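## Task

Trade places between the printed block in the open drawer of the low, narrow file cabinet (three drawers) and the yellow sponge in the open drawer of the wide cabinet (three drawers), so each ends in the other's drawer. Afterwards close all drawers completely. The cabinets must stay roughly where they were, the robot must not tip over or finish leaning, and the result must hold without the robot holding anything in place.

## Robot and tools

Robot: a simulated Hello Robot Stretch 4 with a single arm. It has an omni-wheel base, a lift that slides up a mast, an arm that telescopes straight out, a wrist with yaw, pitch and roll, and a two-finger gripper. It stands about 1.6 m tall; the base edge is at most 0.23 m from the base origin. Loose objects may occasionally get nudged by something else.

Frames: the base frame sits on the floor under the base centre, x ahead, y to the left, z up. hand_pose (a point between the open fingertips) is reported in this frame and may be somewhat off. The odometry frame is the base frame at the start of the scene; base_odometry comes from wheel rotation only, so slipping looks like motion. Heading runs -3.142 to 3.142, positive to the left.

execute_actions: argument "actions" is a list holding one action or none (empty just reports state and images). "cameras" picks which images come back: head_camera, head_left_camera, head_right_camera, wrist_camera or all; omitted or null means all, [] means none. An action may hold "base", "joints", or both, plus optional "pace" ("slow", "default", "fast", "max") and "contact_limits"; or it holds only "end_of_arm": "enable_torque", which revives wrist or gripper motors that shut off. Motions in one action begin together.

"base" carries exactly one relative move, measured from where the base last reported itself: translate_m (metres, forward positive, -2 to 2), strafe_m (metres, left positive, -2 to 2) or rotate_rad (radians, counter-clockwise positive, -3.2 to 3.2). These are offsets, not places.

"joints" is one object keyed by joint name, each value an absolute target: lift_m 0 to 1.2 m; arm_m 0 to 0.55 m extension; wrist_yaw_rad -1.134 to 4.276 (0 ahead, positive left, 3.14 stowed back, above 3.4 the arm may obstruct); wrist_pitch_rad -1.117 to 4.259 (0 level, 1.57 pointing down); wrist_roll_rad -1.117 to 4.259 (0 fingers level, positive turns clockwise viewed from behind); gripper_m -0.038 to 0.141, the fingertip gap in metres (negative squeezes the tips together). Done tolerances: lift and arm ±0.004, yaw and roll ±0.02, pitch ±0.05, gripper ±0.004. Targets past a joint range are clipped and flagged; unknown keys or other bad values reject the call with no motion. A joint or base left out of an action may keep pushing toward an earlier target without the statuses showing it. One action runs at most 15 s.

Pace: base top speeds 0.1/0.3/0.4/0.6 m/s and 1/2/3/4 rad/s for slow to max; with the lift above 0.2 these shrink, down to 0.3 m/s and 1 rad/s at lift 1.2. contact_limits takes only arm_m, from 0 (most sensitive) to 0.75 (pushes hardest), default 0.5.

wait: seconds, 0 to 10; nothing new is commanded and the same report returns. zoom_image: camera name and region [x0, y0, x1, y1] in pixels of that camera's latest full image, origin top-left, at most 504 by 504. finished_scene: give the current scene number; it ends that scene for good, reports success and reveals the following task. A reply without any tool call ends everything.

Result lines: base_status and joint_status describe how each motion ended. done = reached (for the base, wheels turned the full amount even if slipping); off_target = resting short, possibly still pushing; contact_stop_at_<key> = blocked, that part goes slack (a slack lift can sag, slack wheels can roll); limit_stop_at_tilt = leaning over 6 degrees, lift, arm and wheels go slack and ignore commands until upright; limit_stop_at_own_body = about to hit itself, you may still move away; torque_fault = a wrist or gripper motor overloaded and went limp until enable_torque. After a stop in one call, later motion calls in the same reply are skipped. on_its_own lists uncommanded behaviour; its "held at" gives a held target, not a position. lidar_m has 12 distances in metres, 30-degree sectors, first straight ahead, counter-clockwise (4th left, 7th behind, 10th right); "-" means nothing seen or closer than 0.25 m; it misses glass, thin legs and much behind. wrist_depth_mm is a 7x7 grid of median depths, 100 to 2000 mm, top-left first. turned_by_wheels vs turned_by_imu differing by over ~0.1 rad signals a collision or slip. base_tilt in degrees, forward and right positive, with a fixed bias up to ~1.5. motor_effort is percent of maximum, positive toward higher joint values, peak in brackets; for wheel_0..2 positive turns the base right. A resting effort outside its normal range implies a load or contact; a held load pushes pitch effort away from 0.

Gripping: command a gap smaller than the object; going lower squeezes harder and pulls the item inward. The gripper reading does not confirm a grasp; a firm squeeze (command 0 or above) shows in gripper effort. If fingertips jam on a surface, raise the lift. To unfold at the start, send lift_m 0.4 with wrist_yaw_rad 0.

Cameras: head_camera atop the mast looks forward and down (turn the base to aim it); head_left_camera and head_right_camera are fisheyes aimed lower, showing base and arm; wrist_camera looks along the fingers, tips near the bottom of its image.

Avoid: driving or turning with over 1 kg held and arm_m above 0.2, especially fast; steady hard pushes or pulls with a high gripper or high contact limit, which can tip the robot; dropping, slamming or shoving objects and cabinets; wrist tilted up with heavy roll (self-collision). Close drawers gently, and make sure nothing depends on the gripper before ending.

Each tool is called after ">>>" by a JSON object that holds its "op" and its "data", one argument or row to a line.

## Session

>>> {"op": "execute_actions", "data": {
  "actions": []
}}

Scene clock: 0.00 s.
base_odometry: x=+0.000 y=+0.000 heading=+0.000 (m, m, rad; odometry frame)
turned_by_wheels: +0.000 (rad since the last result)
turned_by_imu: +0.000 (rad since the last result)
base_tilt: forward=+0.2 right=-0.1 (deg)
lidar_m: 1.06 2.02 1.75 1.74 2.05 1.84 0.96 1.12 2.20 2.45 2.18 1.07
base_status: not commanded
joint_positions: lift_m=+0.199 arm_m=+0.001 wrist_yaw_rad=+3.244 wrist_pitch_rad=+0.012 wrist_roll_rad=+0.002 gripper_m=+0.057
joint_status: not commanded
motor_effort: lift_m=+18 arm_m=-1 wrist_yaw_rad=+0 wrist_pitch_rad=-6 wrist_roll_rad=-1 gripper_m=-4 wheel_0=+0 wheel_1=-1 wheel_2=+0 (%)
hand_pose: x=-0.1243 y=+0.0575 z=+0.3731 quat_wxyz=(-0.051, -0.006, +0.001, +0.999) (m; base frame)
wrist_depth_mm: - - 131 - 1808 1661 1537 / - - 119 183 1808 1661 1537 / - - 132 202 1618 1661 1537 / 165 142 153 1118 1661 1708 1537 / 189 1464 1921 1499 1366 1661 1537 / 190 931 976 174 200 1229 1229 / 190 229 842 - 891 842 891
pictures: head_camera, head_left_camera, head_right_camera, wrist_camera
Images, in order (width x height): head_camera 420x560, head_left_camera 420x672, head_right_camera 420x672, wrist_camera 616x392.

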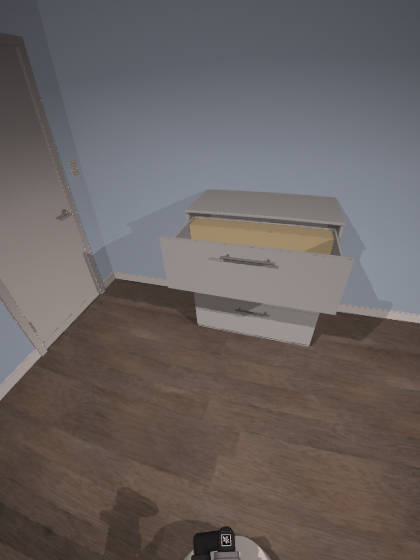

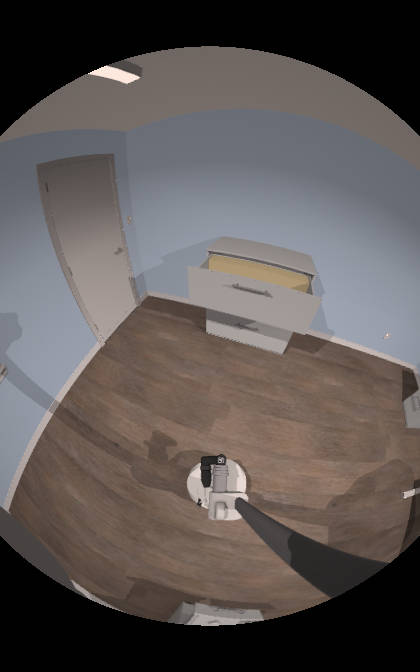

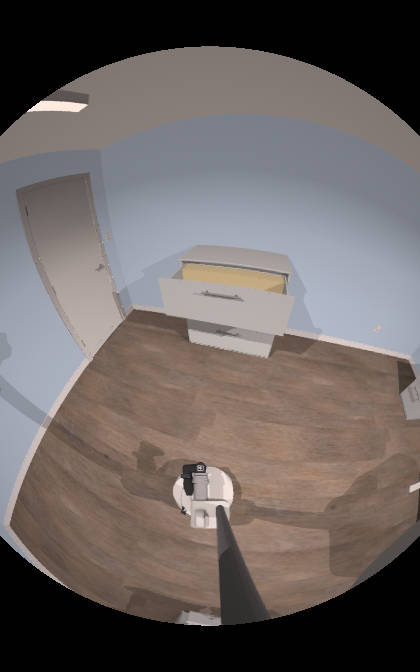

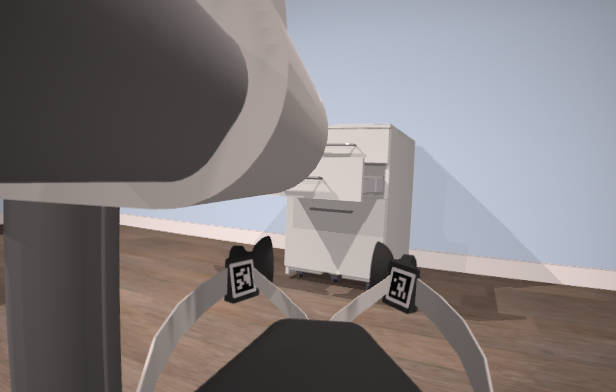

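>>> {"op": "execute_actions", "data": {
  "actions": [
    {"base":{"rotate_rad":2.9},"joints":{"lift_m":0.7,"wrist_yaw_rad":0},"pace":"fast"}
  ],
  "cameras": ["head_camera"]
}}

>>> {"op": "execute_actions", "data": {
  "actions": [
    {"base":{"strafe_m":0.45},"joints":{"wrist_pitch_rad":1.57,"gripper_m":0.09,"arm_m":0.3},"pace":"max"}
  ],
  "cameras": ["head_camera"]
}}

Scene clock: 2.67 s.
base_odometry: x=+0.000 y=+0.000 heading=+2.900 (m, m, rad; odometry frame)
turned_by_wheels: +2.900 (rad since the last result)
turned_by_imu: +2.871 (rad since the last result)
base_tilt: forward=+0.2 right=-0.1 (deg)
lidar_m: 0.97 0.98 2.26 2.19 2.43 1.11 1.06 1.16 1.84 1.76 1.86 1.90
base_status: done
joint_positions: lift_m=+0.700 arm_m=+0.001 wrist_yaw_rad=+0.001 wrist_pitch_rad=+0.012 wrist_roll_rad=+0.002 gripper_m=+0.057
joint_status: all done
motor_effort: lift_m=+22(26) arm_m=-1(1) wrist_yaw_rad=-2(9) wrist_pitch_rad=-7(5) wrist_roll_rad=-1(2) gripper_m=-5(5) wheel_0=-1(9) wheel_1=+2(11) wheel_2=+1(13) (%)
hand_pose: x=+0.4601 y=-0.0873 z=+0.8743 quat_wxyz=(+1.000, +0.001, +0.006, +0.000) (m; base frame)
wrist_depth_mm: 1661 1618 1576 1576 1499 1464 1464 / 1661 1618 1618 1576 1537 1537 1499 / 1708 1661 1618 1576 1537 1537 1464 / 1708 1708 1618 1576 1576 1499 1499 / 1708 1708 1255 1576 1576 1537 1499 / 1756 1118 1042 175 200 1537 1499 / 788 768 1008 - 1576 1537 1499
pictures: head_camera
Images, in order (width x height): head_camera 420x560.

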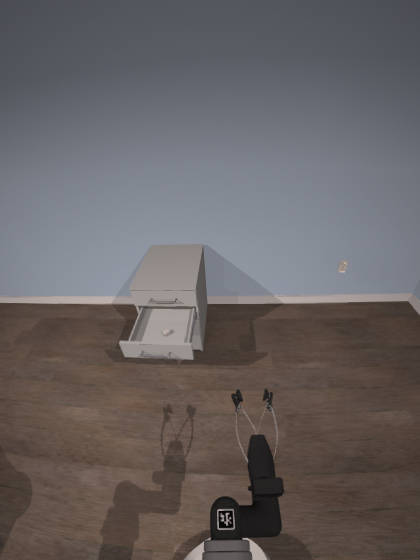

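Scene clock: 5.00 s.
base_odometry: x=-0.108 y=-0.437 heading=+2.900 (m, m, rad; odometry frame)
turned_by_wheels: +0.000 (rad since the last result)
turned_by_imu: +0.001 (rad since the last result)
base_tilt: forward=+0.3 right=+0.0 (deg)
lidar_m: 0.94 1.96 1.78 1.74 2.01 1.96 1.06 1.14 2.30 2.20 2.31 0.99
base_status: done
joint_positions: lift_m=+0.700 arm_m=+0.299 wrist_yaw_rad=+0.000 wrist_pitch_rad=+1.570 wrist_roll_rad=+0.002 gripper_m=+0.090
joint_status: all done
motor_effort: lift_m=+22(22) arm_m=+6(6) wrist_yaw_rad=-1(2) wrist_pitch_rad=+2(5) wrist_roll_rad=-1(0) gripper_m=-2(5) wheel_0=+1(14) wheel_1=+0(16) wheel_2=+0(2) (%)
hand_pose: x=+0.4702 y=-0.0874 z=+0.5894 quat_wxyz=(+0.707, +0.001, +0.707, -0.001) (m; base frame)
wrist_depth_mm: 820 809 798 788 778 768 759 / 831 809 809 798 778 778 768 / 831 820 809 809 788 788 768 / 831 820 820 809 798 788 778 / 842 831 820 809 809 788 778 / 842 831 820 809 809 788 778 / 854 842 831 - 809 798 788
pictures: head_camera
Images, in order (width x height): head_camera 420x560.

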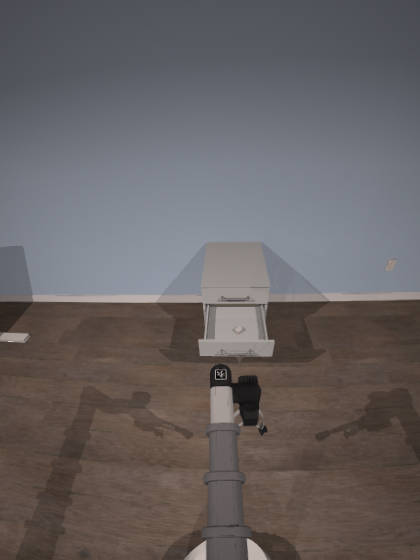

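>>> {"op": "execute_actions", "data": {
  "actions": [
    {"base":{"translate_m":0.44},"joints":{"arm_m":0.47,"lift_m":0.67},"pace":"fast"}
  ],
  "cameras": ["head_camera","wrist_camera"]
}}

Scene clock: 7.53 s.
base_odometry: x=-0.535 y=-0.332 heading=+2.901 (m, m, rad; odometry frame)
turned_by_wheels: +0.000 (rad since the last result)
turned_by_imu: -0.001 (rad since the last result)
base_tilt: forward=+0.2 right=+0.0 (deg)
lidar_m: 0.49 1.49 1.78 1.71 2.19 2.39 1.53 1.58 2.33 2.20 1.94 0.53
base_status: done
joint_positions: lift_m=+0.670 arm_m=+0.469 wrist_yaw_rad=+0.000 wrist_pitch_rad=+1.570 wrist_roll_rad=+0.002 gripper_m=+0.090
joint_status: all done
motor_effort: lift_m=+14(20) arm_m=+5(8) wrist_yaw_rad=+0(1) wrist_pitch_rad=+0(0) wrist_roll_rad=-2(2) gripper_m=-2(2) wheel_0=+3(9) wheel_1=+2(10) wheel_2=+2(15) (%)
hand_pose: x=+0.6402 y=-0.0874 z=+0.5600 quat_wxyz=(+0.707, +0.001, +0.707, -0.001) (m; base frame)
wrist_depth_mm: 798 778 387 382 379 375 324 / 788 788 389 384 379 375 732 / 809 788 392 387 382 377 741 / 809 798 394 392 384 379 750 / 809 798 394 392 387 382 750 / 820 355 332 368 366 349 759 / 831 559 300 - 319 304 759
pictures: head_camera, wrist_camera
Images, in order (width x height): head_camera 420x560, wrist_camera 616x392.

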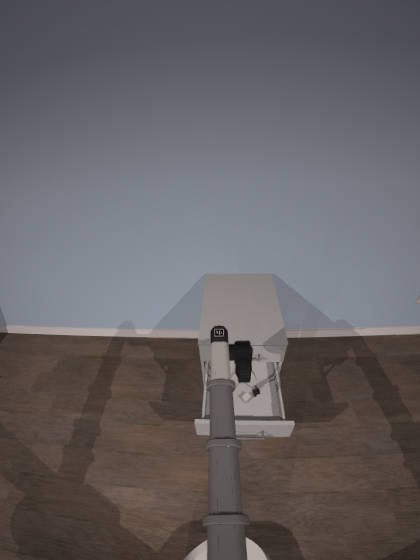

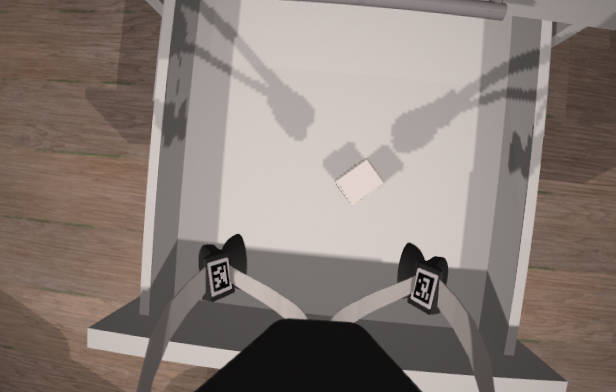

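>>> {"op": "execute_actions", "data": {
  "actions": [
    {"base":{"strafe_m":-0.029},"joints":{"arm_m":0.523,"lift_m":0.57,"wrist_roll_rad":0.93,"gripper_m":0.075},"pace":"fast"}
  ],
  "cameras": ["wrist_camera"]
}}

Scene clock: 9.47 s.
base_odometry: x=-0.528 y=-0.304 heading=+2.901 (m, m, rad; odometry frame)
turned_by_wheels: +0.000 (rad since the last result)
turned_by_imu: +0.001 (rad since the last result)
base_tilt: forward=+0.2 right=-0.2 (deg)
lidar_m: 0.49 1.50 1.80 1.74 2.22 2.40 1.52 1.55 2.26 2.19 1.96 0.54
base_status: done
joint_positions: lift_m=+0.570 arm_m=+0.522 wrist_yaw_rad=+0.000 wrist_pitch_rad=+1.570 wrist_roll_rad=+0.930 gripper_m=+0.075
joint_status: all done
motor_effort: lift_m=+14(16) arm_m=+6(6) wrist_yaw_rad=-1(1) wrist_pitch_rad=+1(0) wrist_roll_rad=+0(5) gripper_m=-3(1) wheel_0=+1(12) wheel_1=+2(14) wheel_2=+0(2) (%)
hand_pose: x=+0.6932 y=-0.0874 z=+0.4600 quat_wxyz=(+0.632, +0.317, +0.632, -0.317) (m; base frame)
wrist_depth_mm: 125 137 287 285 258 640 640 / 139 184 291 286 283 237 640 / 122 297 293 289 285 281 244 / 301 298 296 290 287 282 281 / 304 301 294 265 287 283 281 / 285 303 297 291 290 285 250 / 252 287 301 - 293 248 220
pictures: wrist_camera
Images, in order (width x height): wrist_camera 616x392.

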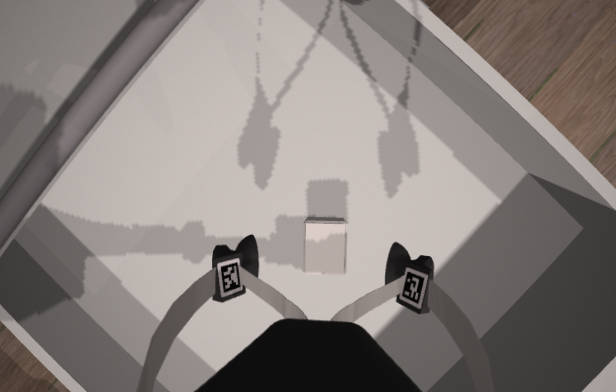

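>>> {"op": "execute_actions", "data": {
  "actions": [
    {"joints":{"lift_m":0.523,"gripper_m":0.055},"pace":"fast"}
  ],
  "cameras": []
}}

>>> {"op": "execute_actions", "data": {
  "actions": [
    {"joints":{"gripper_m":0}}
  ],
  "cameras": ["wrist_camera"]
}}

>>> {"op": "execute_actions", "data": {
  "actions": [
    {"joints":{"lift_m":0.65},"pace":"fast"}
  ],
  "cameras": ["wrist_camera"]
}}

>>> {"op": "execute_actions", "data": {
  "actions": [
    {"base":{"translate_m":-0.95},"joints":{"arm_m":0.05,"wrist_roll_rad":0},"pace":"max"}
  ],
  "cameras": []
}}

>>> {"op": "execute_actions", "data": {
  "actions": [
    {"base":{"rotate_rad":3.15},"joints":{"lift_m":1.2},"pace":"fast"}
  ],
  "cameras": []
}}

>>> {"op": "execute_actions", "data": {
  "actions": [
    {"base":{"strafe_m":0.6},"joints":{"arm_m":0.3},"pace":"fast"}
  ]
}}

Scene clock: 10.77 s.
base_odometry: x=-0.528 y=-0.304 heading=+2.901 (m, m, rad; odometry frame)
turned_by_wheels: +0.000 (rad since the last result)
turned_by_imu: +0.000 (rad since the last result)
base_tilt: forward=+0.3 right=-0.2 (deg)
lidar_m: 0.50 1.52 1.80 1.74 2.23 2.39 1.52 1.55 2.28 2.19 1.95 0.55
base_status: not commanded
joint_positions: lift_m=+0.523 arm_m=+0.522 wrist_yaw_rad=+0.000 wrist_pitch_rad=+1.571 wrist_roll_rad=+0.930 gripper_m=+0.055
joint_status: all done
motor_effort: lift_m=+13(18) arm_m=+5(6) wrist_yaw_rad=-1(0) wrist_pitch_rad=+0(2) wrist_roll_rad=+2(2) gripper_m=-5(4) wheel_0=+1(1) wheel_1=+2(2) wheel_2=+0(0) (%)
hand_pose: x=+0.6930 y=-0.0874 z=+0.4131 quat_wxyz=(+0.632, +0.317, +0.632, -0.317) (m; base frame)
wrist_depth_mm: 125 246 243 240 236 187 597 / 251 248 244 242 238 224 185 / 254 250 246 243 240 236 220 / 255 252 248 244 241 238 236 / 257 253 250 218 242 239 236 / 258 255 249 218 211 240 238 / 251 256 253 - 245 241 220
pictures: none
No camera images: the call's "cameras" was empty. Leave "cameras" out to get every camera's image.

Scene clock: 12.10 s.
base_odometry: x=-0.528 y=-0.304 heading=+2.901 (m, m, rad; odometry frame)
turned_by_wheels: +0.000 (rad since the last result)
turned_by_imu: +0.000 (rad since the last result)
base_tilt: forward=+0.2 right=-0.1 (deg)
lidar_m: 0.50 1.50 1.80 1.75 2.23 2.41 1.50 1.55 2.29 2.16 1.96 0.53
base_status: not commanded
joint_positions: lift_m=+0.523 arm_m=+0.522 wrist_yaw_rad=+0.000 wrist_pitch_rad=+1.570 wrist_roll_rad=+0.930 gripper_m=+0.001
joint_status: all done
motor_effort: lift_m=+13(13) arm_m=+5(5) wrist_yaw_rad=-1(1) wrist_pitch_rad=-3(3) wrist_roll_rad=+0(0) gripper_m=-20(22) wheel_0=+1(1) wheel_1=+2(2) wheel_2=+0(0) (%)
hand_pose: x=+0.6931 y=-0.0874 z=+0.4131 quat_wxyz=(+0.632, +0.317, +0.632, -0.317) (m; base frame)
wrist_depth_mm: 125 246 242 239 236 187 597 / 250 247 244 240 237 224 185 / 252 249 245 242 238 236 220 / 254 251 248 244 240 237 235 / 256 253 249 208 242 238 236 / 258 254 250 209 186 239 238 / 251 256 253 - 245 240 219
pictures: wrist_camera
Images, in order (width x height): wrist_camera 616x392.

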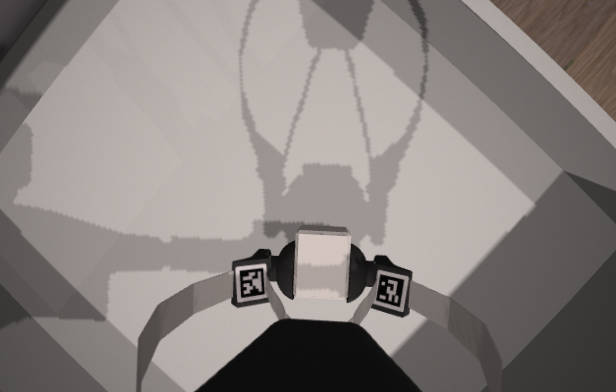

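Scene clock: 13.40 s.
base_odometry: x=-0.528 y=-0.304 heading=+2.901 (m, m, rad; odometry frame)
turned_by_wheels: +0.000 (rad since the last result)
turned_by_imu: +0.000 (rad since the last result)
base_tilt: forward=+0.3 right=-0.1 (deg)
lidar_m: 0.50 1.51 1.80 1.75 2.22 2.41 1.52 1.56 2.26 2.18 1.93 0.54
base_status: not commanded
joint_positions: lift_m=+0.650 arm_m=+0.522 wrist_yaw_rad=+0.000 wrist_pitch_rad=+1.570 wrist_roll_rad=+0.930 gripper_m=+0.001
joint_status: all done
motor_effort: lift_m=+22(20) arm_m=+6(5) wrist_yaw_rad=+0(0) wrist_pitch_rad=+0(2) wrist_roll_rad=+1(1) gripper_m=-20(19) wheel_0=+1(1) wheel_1=+2(2) wheel_2=+0(0) (%)
hand_pose: x=+0.6931 y=-0.0874 z=+0.5394 quat_wxyz=(+0.632, +0.317, +0.632, -0.317) (m; base frame)
wrist_depth_mm: 125 156 199 364 723 723 715 / 142 183 239 364 359 723 715 / 166 213 373 370 364 342 723 / 200 257 375 370 364 359 336 / 227 382 377 208 366 362 294 / 798 343 379 208 186 290 268 / 809 788 377 - 343 264 683
pictures: wrist_camera
Images, in order (width x height): wrist_camera 616x392.

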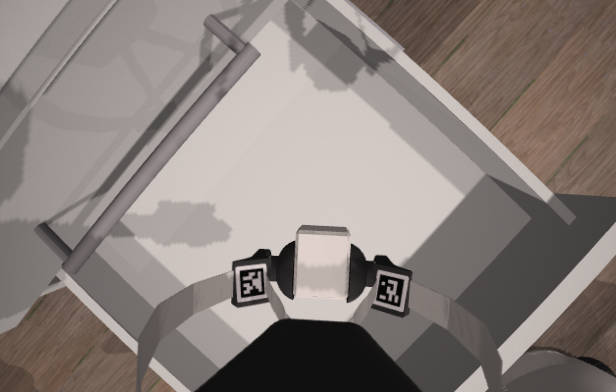

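Scene clock: 16.93 s.
base_odometry: x=+0.394 y=-0.530 heading=+2.900 (m, m, rad; odometry frame)
turned_by_wheels: +0.000 (rad since the last result)
turned_by_imu: +0.005 (rad since the last result)
base_tilt: forward=+0.2 right=+0.1 (deg)
lidar_m: 1.43 2.44 1.89 1.88 1.88 1.42 0.56 0.56 0.79 2.17 2.26 2.43
base_status: done
joint_positions: lift_m=+0.650 arm_m=+0.051 wrist_yaw_rad=+0.000 wrist_pitch_rad=+1.570 wrist_roll_rad=+0.000 gripper_m=+0.001
joint_status: all done
motor_effort: lift_m=+20(22) arm_m=-5(7) wrist_yaw_rad=-1(2) wrist_pitch_rad=+3(2) wrist_roll_rad=+1(3) gripper_m=-20(22) wheel_0=-4(8) wheel_1=-2(9) wheel_2=+0(10) (%)
hand_pose: x=+0.2220 y=-0.0874 z=+0.5396 quat_wxyz=(+0.707, +0.000, +0.707, +0.000) (m; base frame)
wrist_depth_mm: 778 759 750 741 732 732 715 / 768 759 768 741 732 723 715 / 778 768 759 759 750 732 732 / 778 778 768 750 750 741 732 / 788 778 564 208 750 732 741 / 798 788 559 208 186 750 741 / 798 798 564 - 759 750 750
pictures: none
No camera images: the call's "cameras" was empty. Leave "cameras" out to get every camera's image.

Scene clock: 19.40 s.
base_odometry: x=+0.395 y=-0.530 heading=-0.233 (m, m, rad; odometry frame)
turned_by_wheels: +3.149 (rad since the last result)
turned_by_imu: +3.117 (rad since the last result)
base_tilt: forward=+0.1 right=-0.2 (deg)
lidar_m: 0.54 0.58 0.78 2.14 2.25 2.44 1.45 2.47 1.88 1.91 1.88 1.42
base_status: done
joint_positions: lift_m=+1.200 arm_m=+0.051 wrist_yaw_rad=+0.000 wrist_pitch_rad=+1.570 wrist_roll_rad=+0.000 gripper_m=+0.001
joint_status: all done
motor_effort: lift_m=+22(26) arm_m=-5(5) wrist_yaw_rad=-1(1) wrist_pitch_rad=+1(0) wrist_roll_rad=-1(0) gripper_m=-21(21) wheel_0=-4(10) wheel_1=-2(12) wheel_2=+0(14) (%)
hand_pose: x=+0.2221 y=-0.0874 z=+1.0894 quat_wxyz=(+0.707, +0.000, +0.707, +0.000) (m; base frame)
wrist_depth_mm: 1336 1308 1281 1281 1255 1229 1229 / 1308 1308 1281 1281 1255 1229 1229 / 1336 1308 1308 1308 1255 1255 1255 / 1336 1336 1308 1308 1281 1281 1229 / 1336 1308 1308 208 1281 1281 1255 / 1366 1336 1118 209 186 1308 1255 / 1366 1336 1336 - 1281 1281 1281
pictures: none
No camera images: the call's "cameras" was empty. Leave "cameras" out to get every camera's image.

Scene clock: 22.73 s.
base_odometry: x=+0.533 y=+0.053 heading=-0.233 (m, m, rad; odometry frame)
turned_by_wheels: +0.000 (rad since the last result)
turned_by_imu: +0.001 (rad since the last result)
base_tilt: forward=+0.1 right=-0.1 (deg)
lidar_m: 0.55 0.62 1.57 1.56 1.65 2.36 1.81 1.52 2.45 2.46 1.92 0.56
base_status: done
joint_positions: lift_m=+1.200 arm_m=+0.299 wrist_yaw_rad=+0.000 wrist_pitch_rad=+1.570 wrist_roll_rad=+0.000 gripper_m=+0.001
joint_status: all done
motor_effort: lift_m=+22(22) arm_m=+6(7) wrist_yaw_rad=+0(1) wrist_pitch_rad=+2(0) wrist_roll_rad=+0(1) gripper_m=-20(21) wheel_0=-3(12) wheel_1=+1(9) wheel_2=+0(1) (%)
hand_pose: x=+0.4702 y=-0.0874 z=+1.0894 quat_wxyz=(+0.707, +0.000, +0.707, +0.000) (m; base frame)
wrist_depth_mm: 517 603 591 585 580 574 569 / 332 345 336 322 574 574 569 / 1336 1308 564 433 345 362 309 / 1366 1308 1308 1281 1281 1255 1255 / 1336 1336 1336 209 1281 1255 1255 / 1336 1366 1118 208 186 1281 1281 / 1366 1336 1336 - 1281 1281 1281
pictures: head_camera, head_left_camera, head_right_camera, wrist_camera
Images, in order (width x height): head_camera 420x560, head_left_camera 420x672, head_right_camera 420x672, wrist_camera 616x392.

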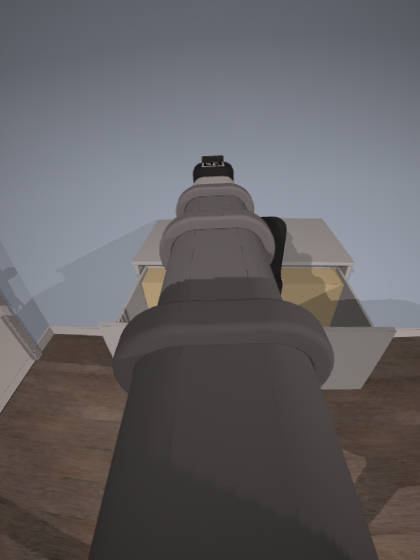

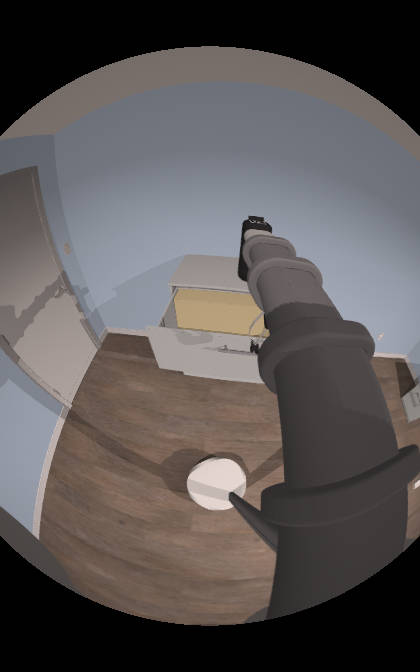

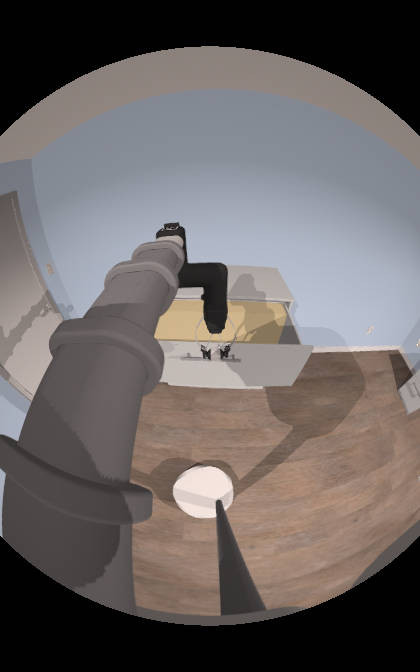

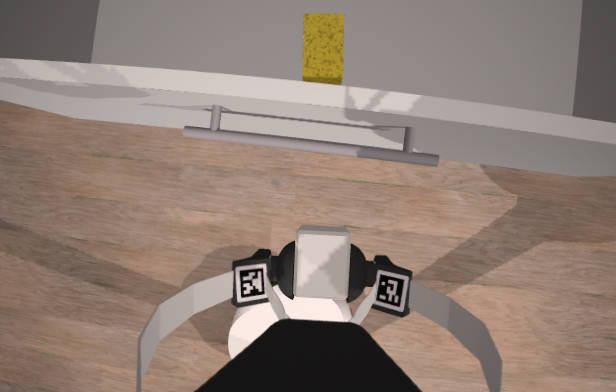

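>>> {"op": "execute_actions", "data": {
  "actions": [
    {"base":{"strafe_m":-0.11},"joints":{"arm_m":0.53},"pace":"fast"}
  ],
  "cameras": ["wrist_camera"]
}}

>>> {"op": "execute_actions", "data": {
  "actions": [
    {"joints":{"lift_m":0.92},"pace":"fast"}
  ],
  "cameras": ["wrist_camera","head_right_camera"]
}}

Scene clock: 24.50 s.
base_odometry: x=+0.508 y=-0.054 heading=-0.233 (m, m, rad; odometry frame)
turned_by_wheels: +0.000 (rad since the last result)
turned_by_imu: +0.000 (rad since the last result)
base_tilt: forward=+0.1 right=-0.1 (deg)
lidar_m: 0.55 0.62 1.68 1.66 1.77 2.41 1.47 1.54 2.34 2.35 1.90 0.59
base_status: done
joint_positions: lift_m=+1.200 arm_m=+0.529 wrist_yaw_rad=+0.000 wrist_pitch_rad=+1.570 wrist_roll_rad=+0.000 gripper_m=+0.001
joint_status: all done
motor_effort: lift_m=+22(22) arm_m=+5(6) wrist_yaw_rad=+0(1) wrist_pitch_rad=+2(2) wrist_roll_rad=+0(3) gripper_m=-20(20) wheel_0=+3(12) wheel_1=-1(14) wheel_2=+0(1) (%)
hand_pose: x=+0.7002 y=-0.0874 z=+1.0894 quat_wxyz=(+0.707, +0.000, +0.707, +0.000) (m; base frame)
wrist_depth_mm: 373 357 353 349 343 340 336 / 597 585 525 469 421 373 340 / 615 609 597 591 585 574 466 / 621 615 603 597 585 580 466 / 530 597 609 208 591 591 449 / 342 362 338 209 186 504 433 / 1366 366 317 - 347 332 373
pictures: wrist_camera
Images, in order (width x height): wrist_camera 616x392.

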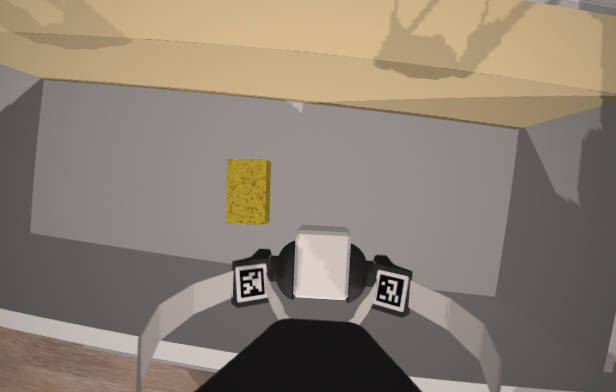

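Scene clock: 26.27 s.
base_odometry: x=+0.508 y=-0.054 heading=-0.233 (m, m, rad; odometry frame)
turned_by_wheels: +0.000 (rad since the last result)
turned_by_imu: +0.000 (rad since the last result)
base_tilt: forward=+0.4 right=+0.0 (deg)
lidar_m: 0.54 0.62 1.68 1.66 1.78 2.41 1.47 1.53 2.37 2.33 1.92 0.59
base_status: not commanded
joint_positions: lift_m=+0.920 arm_m=+0.529 wrist_yaw_rad=+0.000 wrist_pitch_rad=+1.570 wrist_roll_rad=+0.000 gripper_m=+0.001
joint_status: all done
motor_effort: lift_m=+15(24) arm_m=+5(5) wrist_yaw_rad=-1(0) wrist_pitch_rad=-1(1) wrist_roll_rad=+2(1) gripper_m=-20(22) wheel_0=+3(3) wheel_1=-1(1) wheel_2=+0(0) (%)
hand_pose: x=+0.7002 y=-0.0874 z=+0.8100 quat_wxyz=(+0.707, +0.000, +0.707, +0.000) (m; base frame)
wrist_depth_mm: 325 322 319 303 281 258 241 / 329 325 322 317 312 309 304 / 330 327 322 319 315 310 306 / 332 329 315 322 317 312 309 / 336 329 286 208 317 314 310 / 336 332 327 208 186 315 314 / 258 266 301 - 322 315 315
pictures: head_right_camera, wrist_camera
Images, in order (width x height): head_right_camera 420x672, wrist_camera 616x392.

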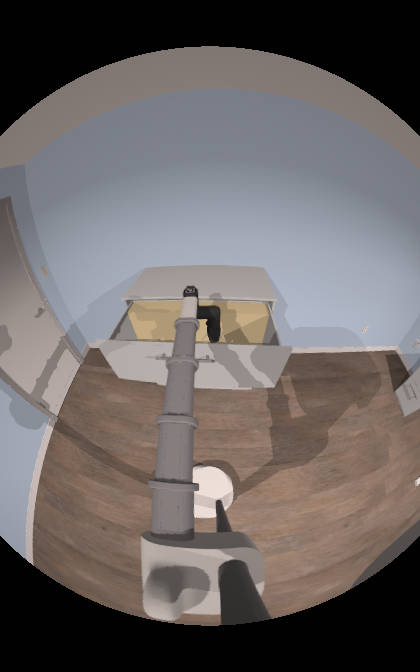

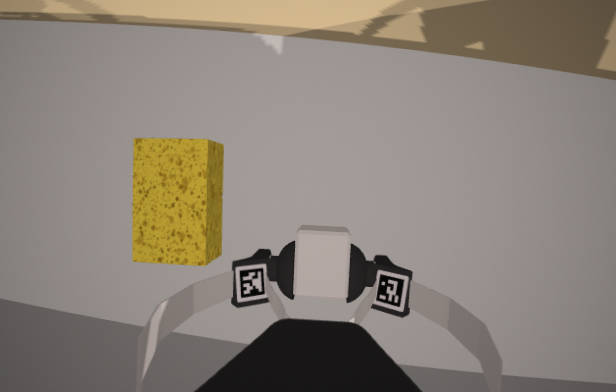

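>>> {"op": "execute_actions", "data": {
  "actions": [
    {"joints":{"lift_m":0.845},"pace":"fast"}
  ],
  "cameras": []
}}

>>> {"op": "execute_actions", "data": {
  "actions": [
    {"joints":{"gripper_m":0.05}}
  ],
  "cameras": []
}}

>>> {"op": "execute_actions", "data": {
  "actions": [
    {"joints":{"lift_m":0.91},"pace":"fast"}
  ],
  "cameras": []
}}

>>> {"op": "execute_actions", "data": {
  "actions": [
    {"base":{"strafe_m":0.125},"joints":{"arm_m":0.55,"gripper_m":0.095},"pace":"fast"}
  ],
  "cameras": ["wrist_camera"]
}}

Scene clock: 27.60 s.
base_odometry: x=+0.508 y=-0.054 heading=-0.233 (m, m, rad; odometry frame)
turned_by_wheels: +0.000 (rad since the last result)
turned_by_imu: +0.000 (rad since the last result)
base_tilt: forward=+0.1 right=+0.0 (deg)
lidar_m: 0.54 0.60 1.68 1.67 1.77 2.40 1.47 1.52 2.36 2.35 1.89 0.59
base_status: not commanded
joint_positions: lift_m=+0.845 arm_m=+0.529 wrist_yaw_rad=+0.000 wrist_pitch_rad=+1.570 wrist_roll_rad=+0.000 gripper_m=+0.001
joint_status: all done
motor_effort: lift_m=+14(13) arm_m=+5(5) wrist_yaw_rad=+0(1) wrist_pitch_rad=+2(1) wrist_roll_rad=+0(1) gripper_m=-20(20) wheel_0=+3(3) wheel_1=-1(1) wheel_2=+0(0) (%)
hand_pose: x=+0.7002 y=-0.0874 z=+0.7351 quat_wxyz=(+0.707, +0.000, +0.707, +0.000) (m; base frame)
wrist_depth_mm: 251 248 244 242 238 236 233 / 252 250 246 243 240 236 234 / 254 206 247 244 241 237 236 / 255 207 249 245 243 240 237 / 257 208 250 208 244 241 238 / 258 255 251 209 186 241 240 / 258 256 254 - 246 243 242
pictures: none
No camera images: the call's "cameras" was empty. Leave "cameras" out to get every camera's image.

Scene clock: 28.90 s.
base_odometry: x=+0.508 y=-0.054 heading=-0.233 (m, m, rad; odometry frame)
turned_by_wheels: +0.000 (rad since the last result)
turned_by_imu: +0.000 (rad since the last result)
base_tilt: forward=+0.2 right=+0.0 (deg)
lidar_m: 0.53 0.62 1.71 1.66 1.78 2.40 1.47 1.52 2.36 2.34 1.91 0.59
base_status: not commanded
joint_positions: lift_m=+0.845 arm_m=+0.529 wrist_yaw_rad=+0.000 wrist_pitch_rad=+1.570 wrist_roll_rad=+0.000 gripper_m=+0.050
joint_status: all done
motor_effort: lift_m=+14(14) arm_m=+6(5) wrist_yaw_rad=+0(1) wrist_pitch_rad=+0(1) wrist_roll_rad=+1(1) gripper_m=-4(21) wheel_0=+3(3) wheel_1=-1(1) wheel_2=+0(0) (%)
hand_pose: x=+0.7002 y=-0.0874 z=+0.7351 quat_wxyz=(+0.707, +0.000, +0.707, +0.000) (m; base frame)
wrist_depth_mm: 251 248 244 242 239 235 233 / 252 249 246 243 240 236 235 / 254 206 247 244 242 238 236 / 256 207 248 246 242 240 238 / 257 209 249 219 243 241 238 / 259 255 251 179 196 243 240 / 257 257 254 - 247 243 241
pictures: none
No camera images: the call's "cameras" was empty. Leave "cameras" out to get every camera's image.

Scene clock: 29.90 s.
base_odometry: x=+0.508 y=-0.054 heading=-0.233 (m, m, rad; odometry frame)
turned_by_wheels: +0.000 (rad since the last result)
turned_by_imu: +0.000 (rad since the last result)
base_tilt: forward=+0.2 right=-0.1 (deg)
lidar_m: 0.54 0.62 1.68 1.67 1.76 2.39 1.47 1.53 2.35 2.33 1.91 0.58
base_status: not commanded
joint_positions: lift_m=+0.910 arm_m=+0.529 wrist_yaw_rad=+0.000 wrist_pitch_rad=+1.570 wrist_roll_rad=+0.000 gripper_m=+0.050
joint_status: all done
motor_effort: lift_m=+22(23) arm_m=+6(5) wrist_yaw_rad=-1(1) wrist_pitch_rad=+0(3) wrist_roll_rad=-1(1) gripper_m=-6(5) wheel_0=+3(3) wheel_1=-1(1) wheel_2=+0(0) (%)
hand_pose: x=+0.7002 y=-0.0874 z=+0.7994 quat_wxyz=(+0.707, +0.000, +0.707, +0.000) (m; base frame)
wrist_depth_mm: 315 312 307 301 281 258 241 / 319 315 310 307 303 298 296 / 319 315 310 307 303 300 297 / 320 272 312 309 306 301 298 / 325 320 286 309 306 303 300 / 325 322 315 179 196 306 303 / 258 265 301 - 310 306 304
pictures: none
No camera images: the call's "cameras" was empty. Leave "cameras" out to get every camera's image.

Scene clock: 31.33 s.
base_odometry: x=+0.537 y=+0.068 heading=-0.233 (m, m, rad; odometry frame)
turned_by_wheels: +0.000 (rad since the last result)
turned_by_imu: +0.000 (rad since the last result)
base_tilt: forward=+0.2 right=-0.1 (deg)
lidar_m: 0.56 0.62 1.56 1.54 1.64 2.38 1.51 1.51 2.47 2.46 1.93 0.57
base_status: done
joint_positions: lift_m=+0.910 arm_m=+0.549 wrist_yaw_rad=+0.000 wrist_pitch_rad=+1.570 wrist_roll_rad=+0.000 gripper_m=+0.095
joint_status: all done
motor_effort: lift_m=+22(22) arm_m=+6(7) wrist_yaw_rad=-1(1) wrist_pitch_rad=+3(1) wrist_roll_rad=-2(2) gripper_m=-2(4) wheel_0=-2(13) wheel_1=+0(14) wheel_2=+0(2) (%)
hand_pose: x=+0.7202 y=-0.0874 z=+0.7994 quat_wxyz=(+0.707, +0.000, +0.707, +0.000) (m; base frame)
wrist_depth_mm: 315 310 298 279 258 236 226 / 319 314 309 306 301 298 294 / 319 317 314 309 303 300 297 / 322 317 314 265 304 301 298 / 324 320 315 266 306 303 301 / 327 324 317 266 265 304 303 / 276 287 319 - 310 307 304
pictures: wrist_camera
Images, in order (width x height): wrist_camera 616x392.

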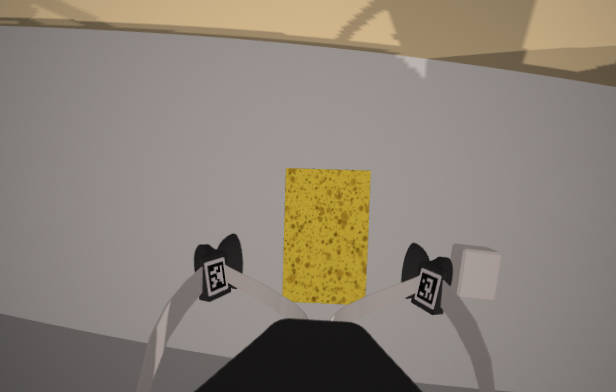

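>>> {"op": "execute_actions", "data": {
  "actions": [
    {"joints":{"lift_m":0.845},"pace":"fast"}
  ],
  "cameras": []
}}

>>> {"op": "execute_actions", "data": {
  "actions": [
    {"joints":{"gripper_m":0.025}}
  ],
  "cameras": []
}}

>>> {"op": "execute_actions", "data": {
  "actions": [
    {"joints":{"lift_m":1.17},"pace":"fast"}
  ],
  "cameras": ["wrist_camera"]
}}

>>> {"op": "execute_actions", "data": {
  "actions": [
    {"base":{"rotate_rad":-0.06},"joints":{"arm_m":0.12,"wrist_roll_rad":3.14,"wrist_yaw_rad":-0.5,"wrist_pitch_rad":1.8},"pace":"fast"}
  ],
  "cameras": []
}}

>>> {"op": "execute_actions", "data": {
  "actions": [
    {"base":{"translate_m":0.18},"joints":{"lift_m":0.66},"pace":"fast"}
  ]
}}

Scene clock: 32.73 s.
base_odometry: x=+0.537 y=+0.068 heading=-0.233 (m, m, rad; odometry frame)
turned_by_wheels: +0.000 (rad since the last result)
turned_by_imu: +0.000 (rad since the last result)
base_tilt: forward=+0.2 right=+0.0 (deg)
lidar_m: 0.56 0.64 1.55 1.54 1.65 2.33 1.49 1.53 2.46 2.46 1.91 0.58
base_status: not commanded
joint_positions: lift_m=+0.845 arm_m=+0.549 wrist_yaw_rad=+0.000 wrist_pitch_rad=+1.570 wrist_roll_rad=+0.000 gripper_m=+0.095
joint_status: all done
motor_effort: lift_m=+14(21) arm_m=+6(5) wrist_yaw_rad=+0(1) wrist_pitch_rad=+2(1) wrist_roll_rad=+1(1) gripper_m=-3(3) wheel_0=-3(2) wheel_1=+0(0) wheel_2=+0(0) (%)
hand_pose: x=+0.7202 y=-0.0874 z=+0.7350 quat_wxyz=(+0.707, +0.000, +0.707, +0.000) (m; base frame)
wrist_depth_mm: 250 247 244 241 238 235 227 / 252 249 246 243 239 237 234 / 254 251 247 244 242 238 236 / 255 253 249 201 242 239 237 / 257 254 249 202 220 240 238 / 260 255 251 202 202 214 239 / 260 257 255 - 246 243 242
pictures: none
No camera images: the call's "cameras" was empty. Leave "cameras" out to get every camera's image.

Scene clock: 34.23 s.
base_odometry: x=+0.537 y=+0.068 heading=-0.233 (m, m, rad; odometry frame)
turned_by_wheels: +0.000 (rad since the last result)
turned_by_imu: +0.000 (rad since the last result)
base_tilt: forward=+0.2 right=-0.1 (deg)
lidar_m: 0.56 0.63 1.56 1.55 1.64 2.35 1.51 1.51 2.50 2.45 1.92 0.57
base_status: not commanded
joint_positions: lift_m=+0.845 arm_m=+0.549 wrist_yaw_rad=+0.000 wrist_pitch_rad=+1.570 wrist_roll_rad=+0.000 gripper_m=+0.025
joint_status: all done
motor_effort: lift_m=+14(14) arm_m=+5(5) wrist_yaw_rad=-1(0) wrist_pitch_rad=+0(0) wrist_roll_rad=+0(1) gripper_m=-21(19) wheel_0=-2(3) wheel_1=+0(0) wheel_2=+0(0) (%)
hand_pose: x=+0.7202 y=-0.0874 z=+0.7350 quat_wxyz=(+0.707, +0.000, +0.707, +0.000) (m; base frame)
wrist_depth_mm: 251 248 244 242 238 235 226 / 252 249 246 243 239 236 234 / 254 251 248 244 241 239 236 / 255 252 248 190 241 240 237 / 257 254 250 191 214 240 238 / 259 255 251 192 190 213 240 / 260 257 254 - 247 243 241
pictures: none
No camera images: the call's "cameras" was empty. Leave "cameras" out to get every camera's image.

Scene clock: 36.13 s.
base_odometry: x=+0.537 y=+0.068 heading=-0.233 (m, m, rad; odometry frame)
turned_by_wheels: +0.000 (rad since the last result)
turned_by_imu: +0.000 (rad since the last result)
base_tilt: forward=+0.2 right=+0.0 (deg)
lidar_m: 0.55 0.63 1.56 1.54 1.65 2.35 1.80 1.53 2.47 2.48 1.91 0.57
base_status: not commanded
joint_positions: lift_m=+1.170 arm_m=+0.549 wrist_yaw_rad=+0.000 wrist_pitch_rad=+1.570 wrist_roll_rad=+0.000 gripper_m=+0.025
joint_status: all done
motor_effort: lift_m=+22(18) arm_m=+6(5) wrist_yaw_rad=+0(0) wrist_pitch_rad=+1(1) wrist_roll_rad=+0(1) gripper_m=-19(18) wheel_0=-2(2) wheel_1=+0(0) wheel_2=+0(0) (%)
hand_pose: x=+0.7202 y=-0.0874 z=+1.0594 quat_wxyz=(+0.707, +0.000, +0.707, +0.000) (m; base frame)
wrist_depth_mm: 343 329 324 320 314 310 307 / 477 535 480 433 387 343 315 / 508 574 574 559 559 549 544 / 521 585 574 190 554 549 549 / 508 580 574 191 215 559 549 / 364 379 368 192 190 508 554 / 291 290 320 - 368 353 394
pictures: wrist_camera
Images, in order (width x height): wrist_camera 616x392.

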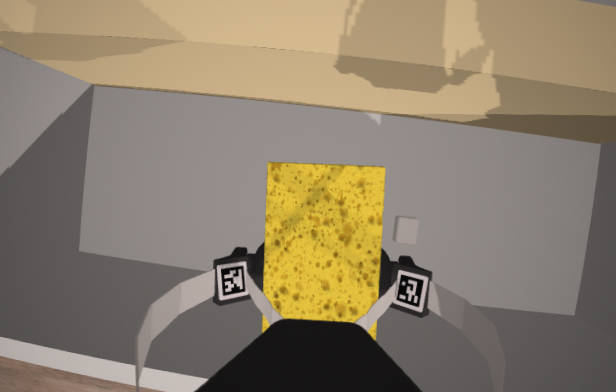

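Scene clock: 38.53 s.
base_odometry: x=+0.537 y=+0.068 heading=-0.293 (m, m, rad; odometry frame)
turned_by_wheels: -0.059 (rad since the last result)
turned_by_imu: -0.058 (rad since the last result)
base_tilt: forward=+0.1 right=-0.1 (deg)
lidar_m: 0.56 0.61 1.60 1.54 1.62 2.18 1.80 1.52 2.52 2.46 2.04 0.56
base_status: done
joint_positions: lift_m=+1.170 arm_m=+0.121 wrist_yaw_rad=-0.500 wrist_pitch_rad=+1.800 wrist_roll_rad=+3.140 gripper_m=+0.025
joint_status: all done
motor_effort: lift_m=+22(22) arm_m=-5(7) wrist_yaw_rad=+0(8) wrist_pitch_rad=+4(6) wrist_roll_rad=+0(9) gripper_m=-20(20) wheel_0=+3(4) wheel_1=+4(3) wheel_2=+3(9) (%)
hand_pose: x=+0.1925 y=-0.0453 z=+1.0669 quat_wxyz=(-0.193, +0.603, -0.153, -0.759) (m; base frame)
wrist_depth_mm: 1464 336 1430 1430 1397 1366 1366 / 1397 1397 1366 1397 1366 1336 1336 / 1336 1366 1336 1336 1336 1308 1308 / 1336 1336 1281 190 1255 1281 1255 / 1281 1281 1281 191 214 1229 1229 / 1255 1255 1229 192 190 1205 1182 / 1205 1205 1229 - 1205 1160 1160
pictures: none
No camera images: the call's "cameras" was empty. Leave "cameras" out to get every camera's image.

Scene clock: 40.90 s.
base_odometry: x=+0.709 y=+0.016 heading=-0.292 (m, m, rad; odometry frame)
turned_by_wheels: +0.001 (rad since the last result)
turned_by_imu: +0.000 (rad since the last result)
base_tilt: forward=+0.2 right=+0.0 (deg)
lidar_m: 0.39 0.41 1.61 1.53 1.60 2.21 1.86 1.69 2.52 2.51 0.56 0.40
base_status: done
joint_positions: lift_m=+0.660 arm_m=+0.121 wrist_yaw_rad=-0.500 wrist_pitch_rad=+1.799 wrist_roll_rad=+3.140 gripper_m=+0.025
joint_status: all done
motor_effort: lift_m=+14(18) arm_m=-5(5) wrist_yaw_rad=+0(1) wrist_pitch_rad=+5(1) wrist_roll_rad=-2(0) gripper_m=-21(21) wheel_0=+3(7) wheel_1=+3(6) wheel_2=+0(11) (%)
hand_pose: x=+0.1926 y=-0.0454 z=+0.5576 quat_wxyz=(-0.193, +0.603, -0.153, -0.759) (m; base frame)
wrist_depth_mm: 904 336 854 854 842 842 831 / 866 854 609 615 820 820 820 / 831 831 597 597 597 798 788 / 809 809 591 190 574 778 768 / 788 778 574 191 215 759 750 / 759 759 750 191 190 732 732 / 750 741 741 - 732 715 715
pictures: head_camera, head_left_camera, head_right_camera, wrist_camera
Images, in order (width x height): head_camera 420x560, head_left_camera 420x672, head_right_camera 420x672, wrist_camera 616x392.

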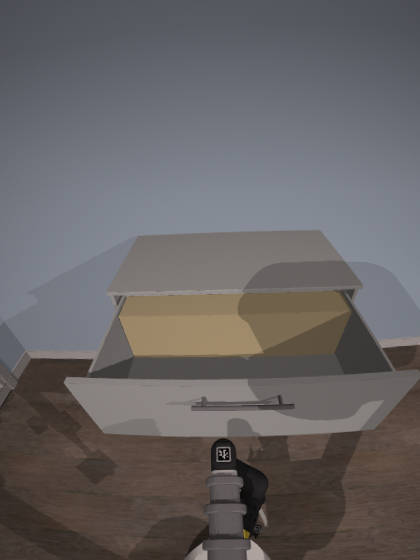

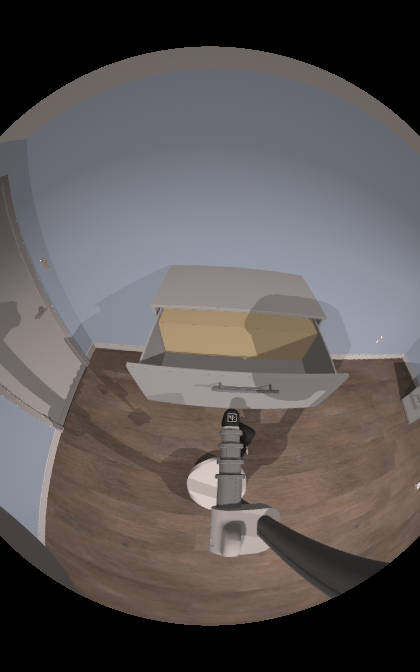

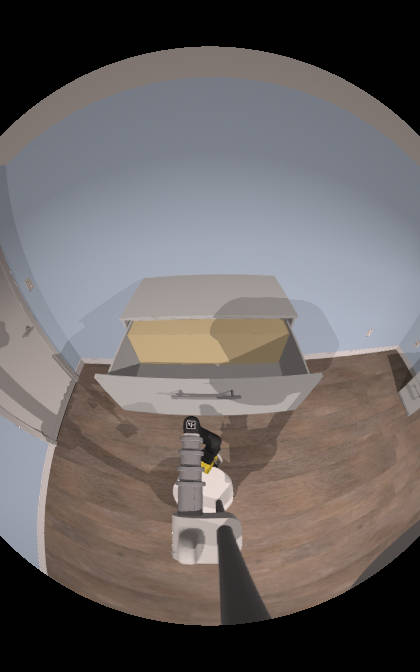

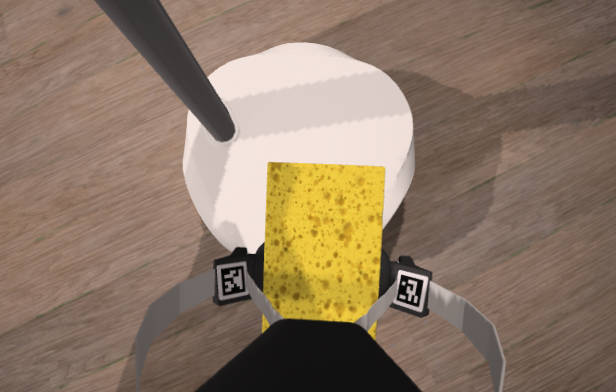

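>>> {"op": "execute_actions", "data": {
  "actions": [
    {"joints":{"arm_m":0.55,"wrist_pitch_rad":1.95,"lift_m":0.68},"pace":"slow","contact_limits":{"arm_m":0.45}}
  ],
  "cameras": ["head_camera","wrist_camera"]
}}

Scene clock: 46.37 s.
base_odometry: x=+0.709 y=+0.016 heading=-0.292 (m, m, rad; odometry frame)
turned_by_wheels: +0.000 (rad since the last result)
turned_by_imu: +0.011 (rad since the last result)
base_tilt: forward=+0.1 right=+0.1 (deg)
lidar_m: 0.70 0.79 1.58 1.54 1.61 2.22 1.66 1.68 2.50 2.50 1.76 0.77
base_status: not commanded
joint_positions: lift_m=+0.680 arm_m=+0.527 wrist_yaw_rad=-0.500 wrist_pitch_rad=+1.948 wrist_roll_rad=+3.140 gripper_m=+0.025
joint_status: arm_m contact_stop (moved +0.406 of +0.429); the others done
on_its_own: arm_m is slack since a contact_stop (your +0.550 is given up)
motor_effort: lift_m=+18(23) arm_m=+0(22) wrist_yaw_rad=-1(2) wrist_pitch_rad=+3(5) wrist_roll_rad=+0(1) gripper_m=-22(19) wheel_0=-1(3) wheel_1=+1(5) wheel_2=+1(11) (%)
contact_limits: arm_m 0.45
hand_pose: x=+0.5632 y=-0.0258 z=+0.5897 quat_wxyz=(-0.204, +0.545, -0.138, -0.801) (m; base frame)
wrist_depth_mm: 1042 1008 750 759 991 991 976 / 991 750 715 788 946 931 931 / 931 904 741 891 891 891 878 / 878 866 854 190 831 842 842 / 831 820 820 192 214 809 788 / 778 788 768 191 190 741 676 / 750 741 750 - 732 512 427
pictures: head_camera, wrist_camera
Images, in order (width x height): head_camera 420x560, wrist_camera 616x392.

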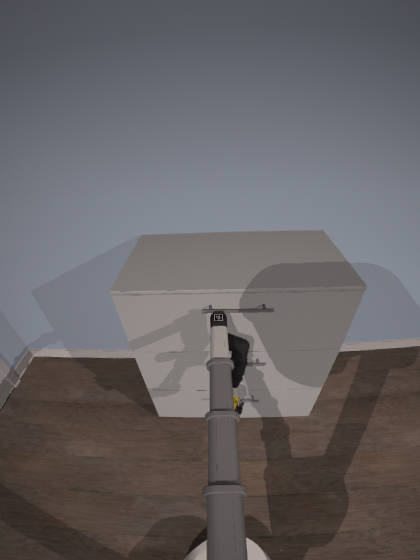

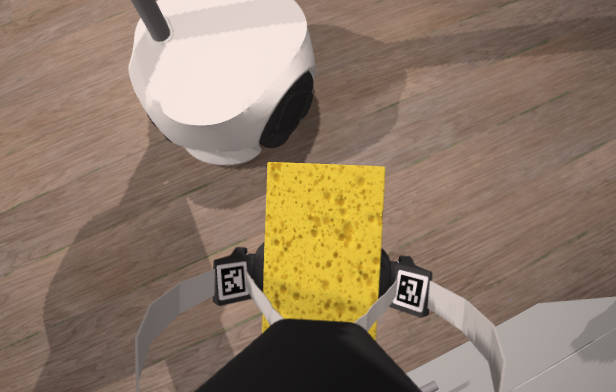

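>>> {"op": "execute_actions", "data": {
  "actions": [
    {"base":{"translate_m":-1.1},"joints":{"arm_m":0.1,"wrist_pitch_rad":1.57},"pace":"max"}
  ],
  "cameras": ["head_camera"]
}}

>>> {"op": "execute_actions", "data": {
  "actions": [
    {"base":{"rotate_rad":3.2},"joints":{"wrist_roll_rad":0,"wrist_yaw_rad":0},"pace":"fast"}
  ],
  "cameras": []
}}

>>> {"op": "execute_actions", "data": {
  "actions": [
    {"base":{"strafe_m":0.72},"pace":"max"}
  ],
  "cameras": ["head_camera","wrist_camera"]
}}

Scene clock: 50.53 s.
base_odometry: x=-0.344 y=+0.333 heading=-0.293 (m, m, rad; odometry frame)
turned_by_wheels: +0.000 (rad since the last result)
turned_by_imu: +0.005 (rad since the last result)
base_tilt: forward=+0.2 right=+0.1 (deg)
lidar_m: 1.82 2.15 1.64 1.51 1.60 1.47 1.40 0.66 0.71 2.41 2.80 1.93
base_status: done
joint_positions: lift_m=+0.680 arm_m=+0.101 wrist_yaw_rad=-0.500 wrist_pitch_rad=+1.570 wrist_roll_rad=+3.140 gripper_m=+0.025
joint_status: all done
motor_effort: lift_m=+18(18) arm_m=-6(6) wrist_yaw_rad=+0(2) wrist_pitch_rad=+2(3) wrist_roll_rad=+0(0) gripper_m=-20(20) wheel_0=-2(9) wheel_1=-2(8) wheel_2=-2(15) (%)
hand_pose: x=+0.2301 y=-0.0768 z=+0.5694 quat_wxyz=(-0.174, +0.686, -0.175, -0.685) (m; base frame)
wrist_depth_mm: 788 788 569 564 559 750 741 / 809 798 574 564 559 750 741 / 809 798 591 569 580 759 750 / 809 809 788 190 778 768 759 / 820 820 798 191 214 778 759 / 831 820 809 191 190 768 768 / 831 831 820 - 798 778 778
pictures: head_camera
Images, in order (width x height): head_camera 420x560.

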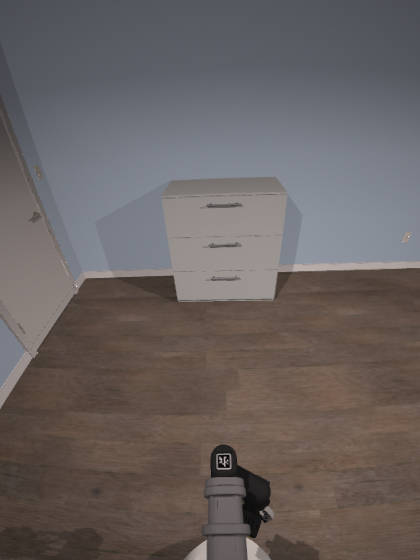

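Scene clock: 53.07 s.
base_odometry: x=-0.344 y=+0.333 heading=+2.907 (m, m, rad; odometry frame)
turned_by_wheels: +3.200 (rad since the last result)
turned_by_imu: +3.167 (rad since the last result)
base_tilt: forward=+0.2 right=-0.2 (deg)
lidar_m: 1.21 0.66 0.75 2.40 2.78 1.90 1.83 2.06 1.60 1.51 1.64 1.46
base_status: done
joint_positions: lift_m=+0.680 arm_m=+0.101 wrist_yaw_rad=+0.000 wrist_pitch_rad=+1.570 wrist_roll_rad=+0.000 gripper_m=+0.025
joint_status: all done
motor_effort: lift_m=+19(19) arm_m=-5(5) wrist_yaw_rad=-1(6) wrist_pitch_rad=+2(2) wrist_roll_rad=-3(8) gripper_m=-21(19) wheel_0=-4(12) wheel_1=+0(7) wheel_2=-2(13) (%)
hand_pose: x=+0.2721 y=-0.0874 z=+0.5694 quat_wxyz=(+0.707, +0.000, +0.707, +0.000) (m; base frame)
wrist_depth_mm: 798 788 778 768 768 759 750 / 809 798 788 778 768 759 750 / 820 798 798 778 768 759 750 / 820 809 788 190 768 768 750 / 820 809 788 191 215 768 759 / 831 820 585 191 190 778 768 / 831 831 597 - 788 778 778
pictures: none
No camera images: the call's "cameras" was empty. Leave "cameras" out to get every camera's image.

Scene clock: 55.97 s.
base_odometry: x=-0.512 y=-0.367 heading=+2.907 (m, m, rad; odometry frame)
turned_by_wheels: +0.000 (rad since the last result)
turned_by_imu: +0.001 (rad since the last result)
base_tilt: forward=+0.1 right=+0.0 (deg)
lidar_m: 0.54 1.55 1.71 1.67 2.15 2.33 1.82 1.90 2.32 2.22 1.97 0.56
base_status: done
joint_positions: lift_m=+0.680 arm_m=+0.101 wrist_yaw_rad=+0.000 wrist_pitch_rad=+1.570 wrist_roll_rad=+0.000 gripper_m=+0.025
joint_status: not commanded
motor_effort: lift_m=+18(18) arm_m=-5(4) wrist_yaw_rad=-1(1) wrist_pitch_rad=+1(1) wrist_roll_rad=-3(0) gripper_m=-22(20) wheel_0=-2(15) wheel_1=+1(14) wheel_2=+0(1) (%)
hand_pose: x=+0.2721 y=-0.0874 z=+0.5694 quat_wxyz=(+0.707, +0.000, +0.707, +0.000) (m; base frame)
wrist_depth_mm: 809 798 788 768 759 750 750 / 809 788 788 778 768 759 750 / 809 809 788 778 768 759 759 / 820 809 798 190 778 768 759 / 820 809 798 191 215 768 759 / 831 809 585 192 191 778 768 / 831 831 603 - 788 778 768
pictures: head_camera, wrist_camera
Images, in order (width x height): head_camera 420x560, wrist_camera 616x392.

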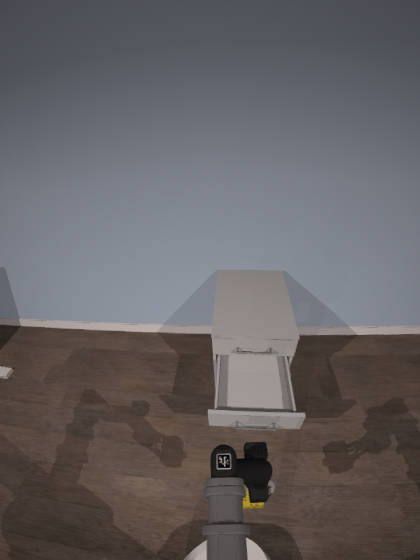

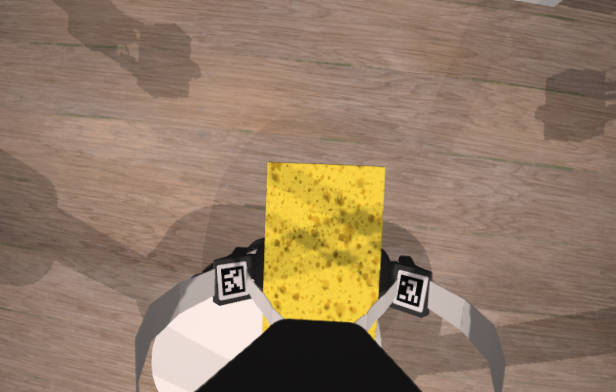

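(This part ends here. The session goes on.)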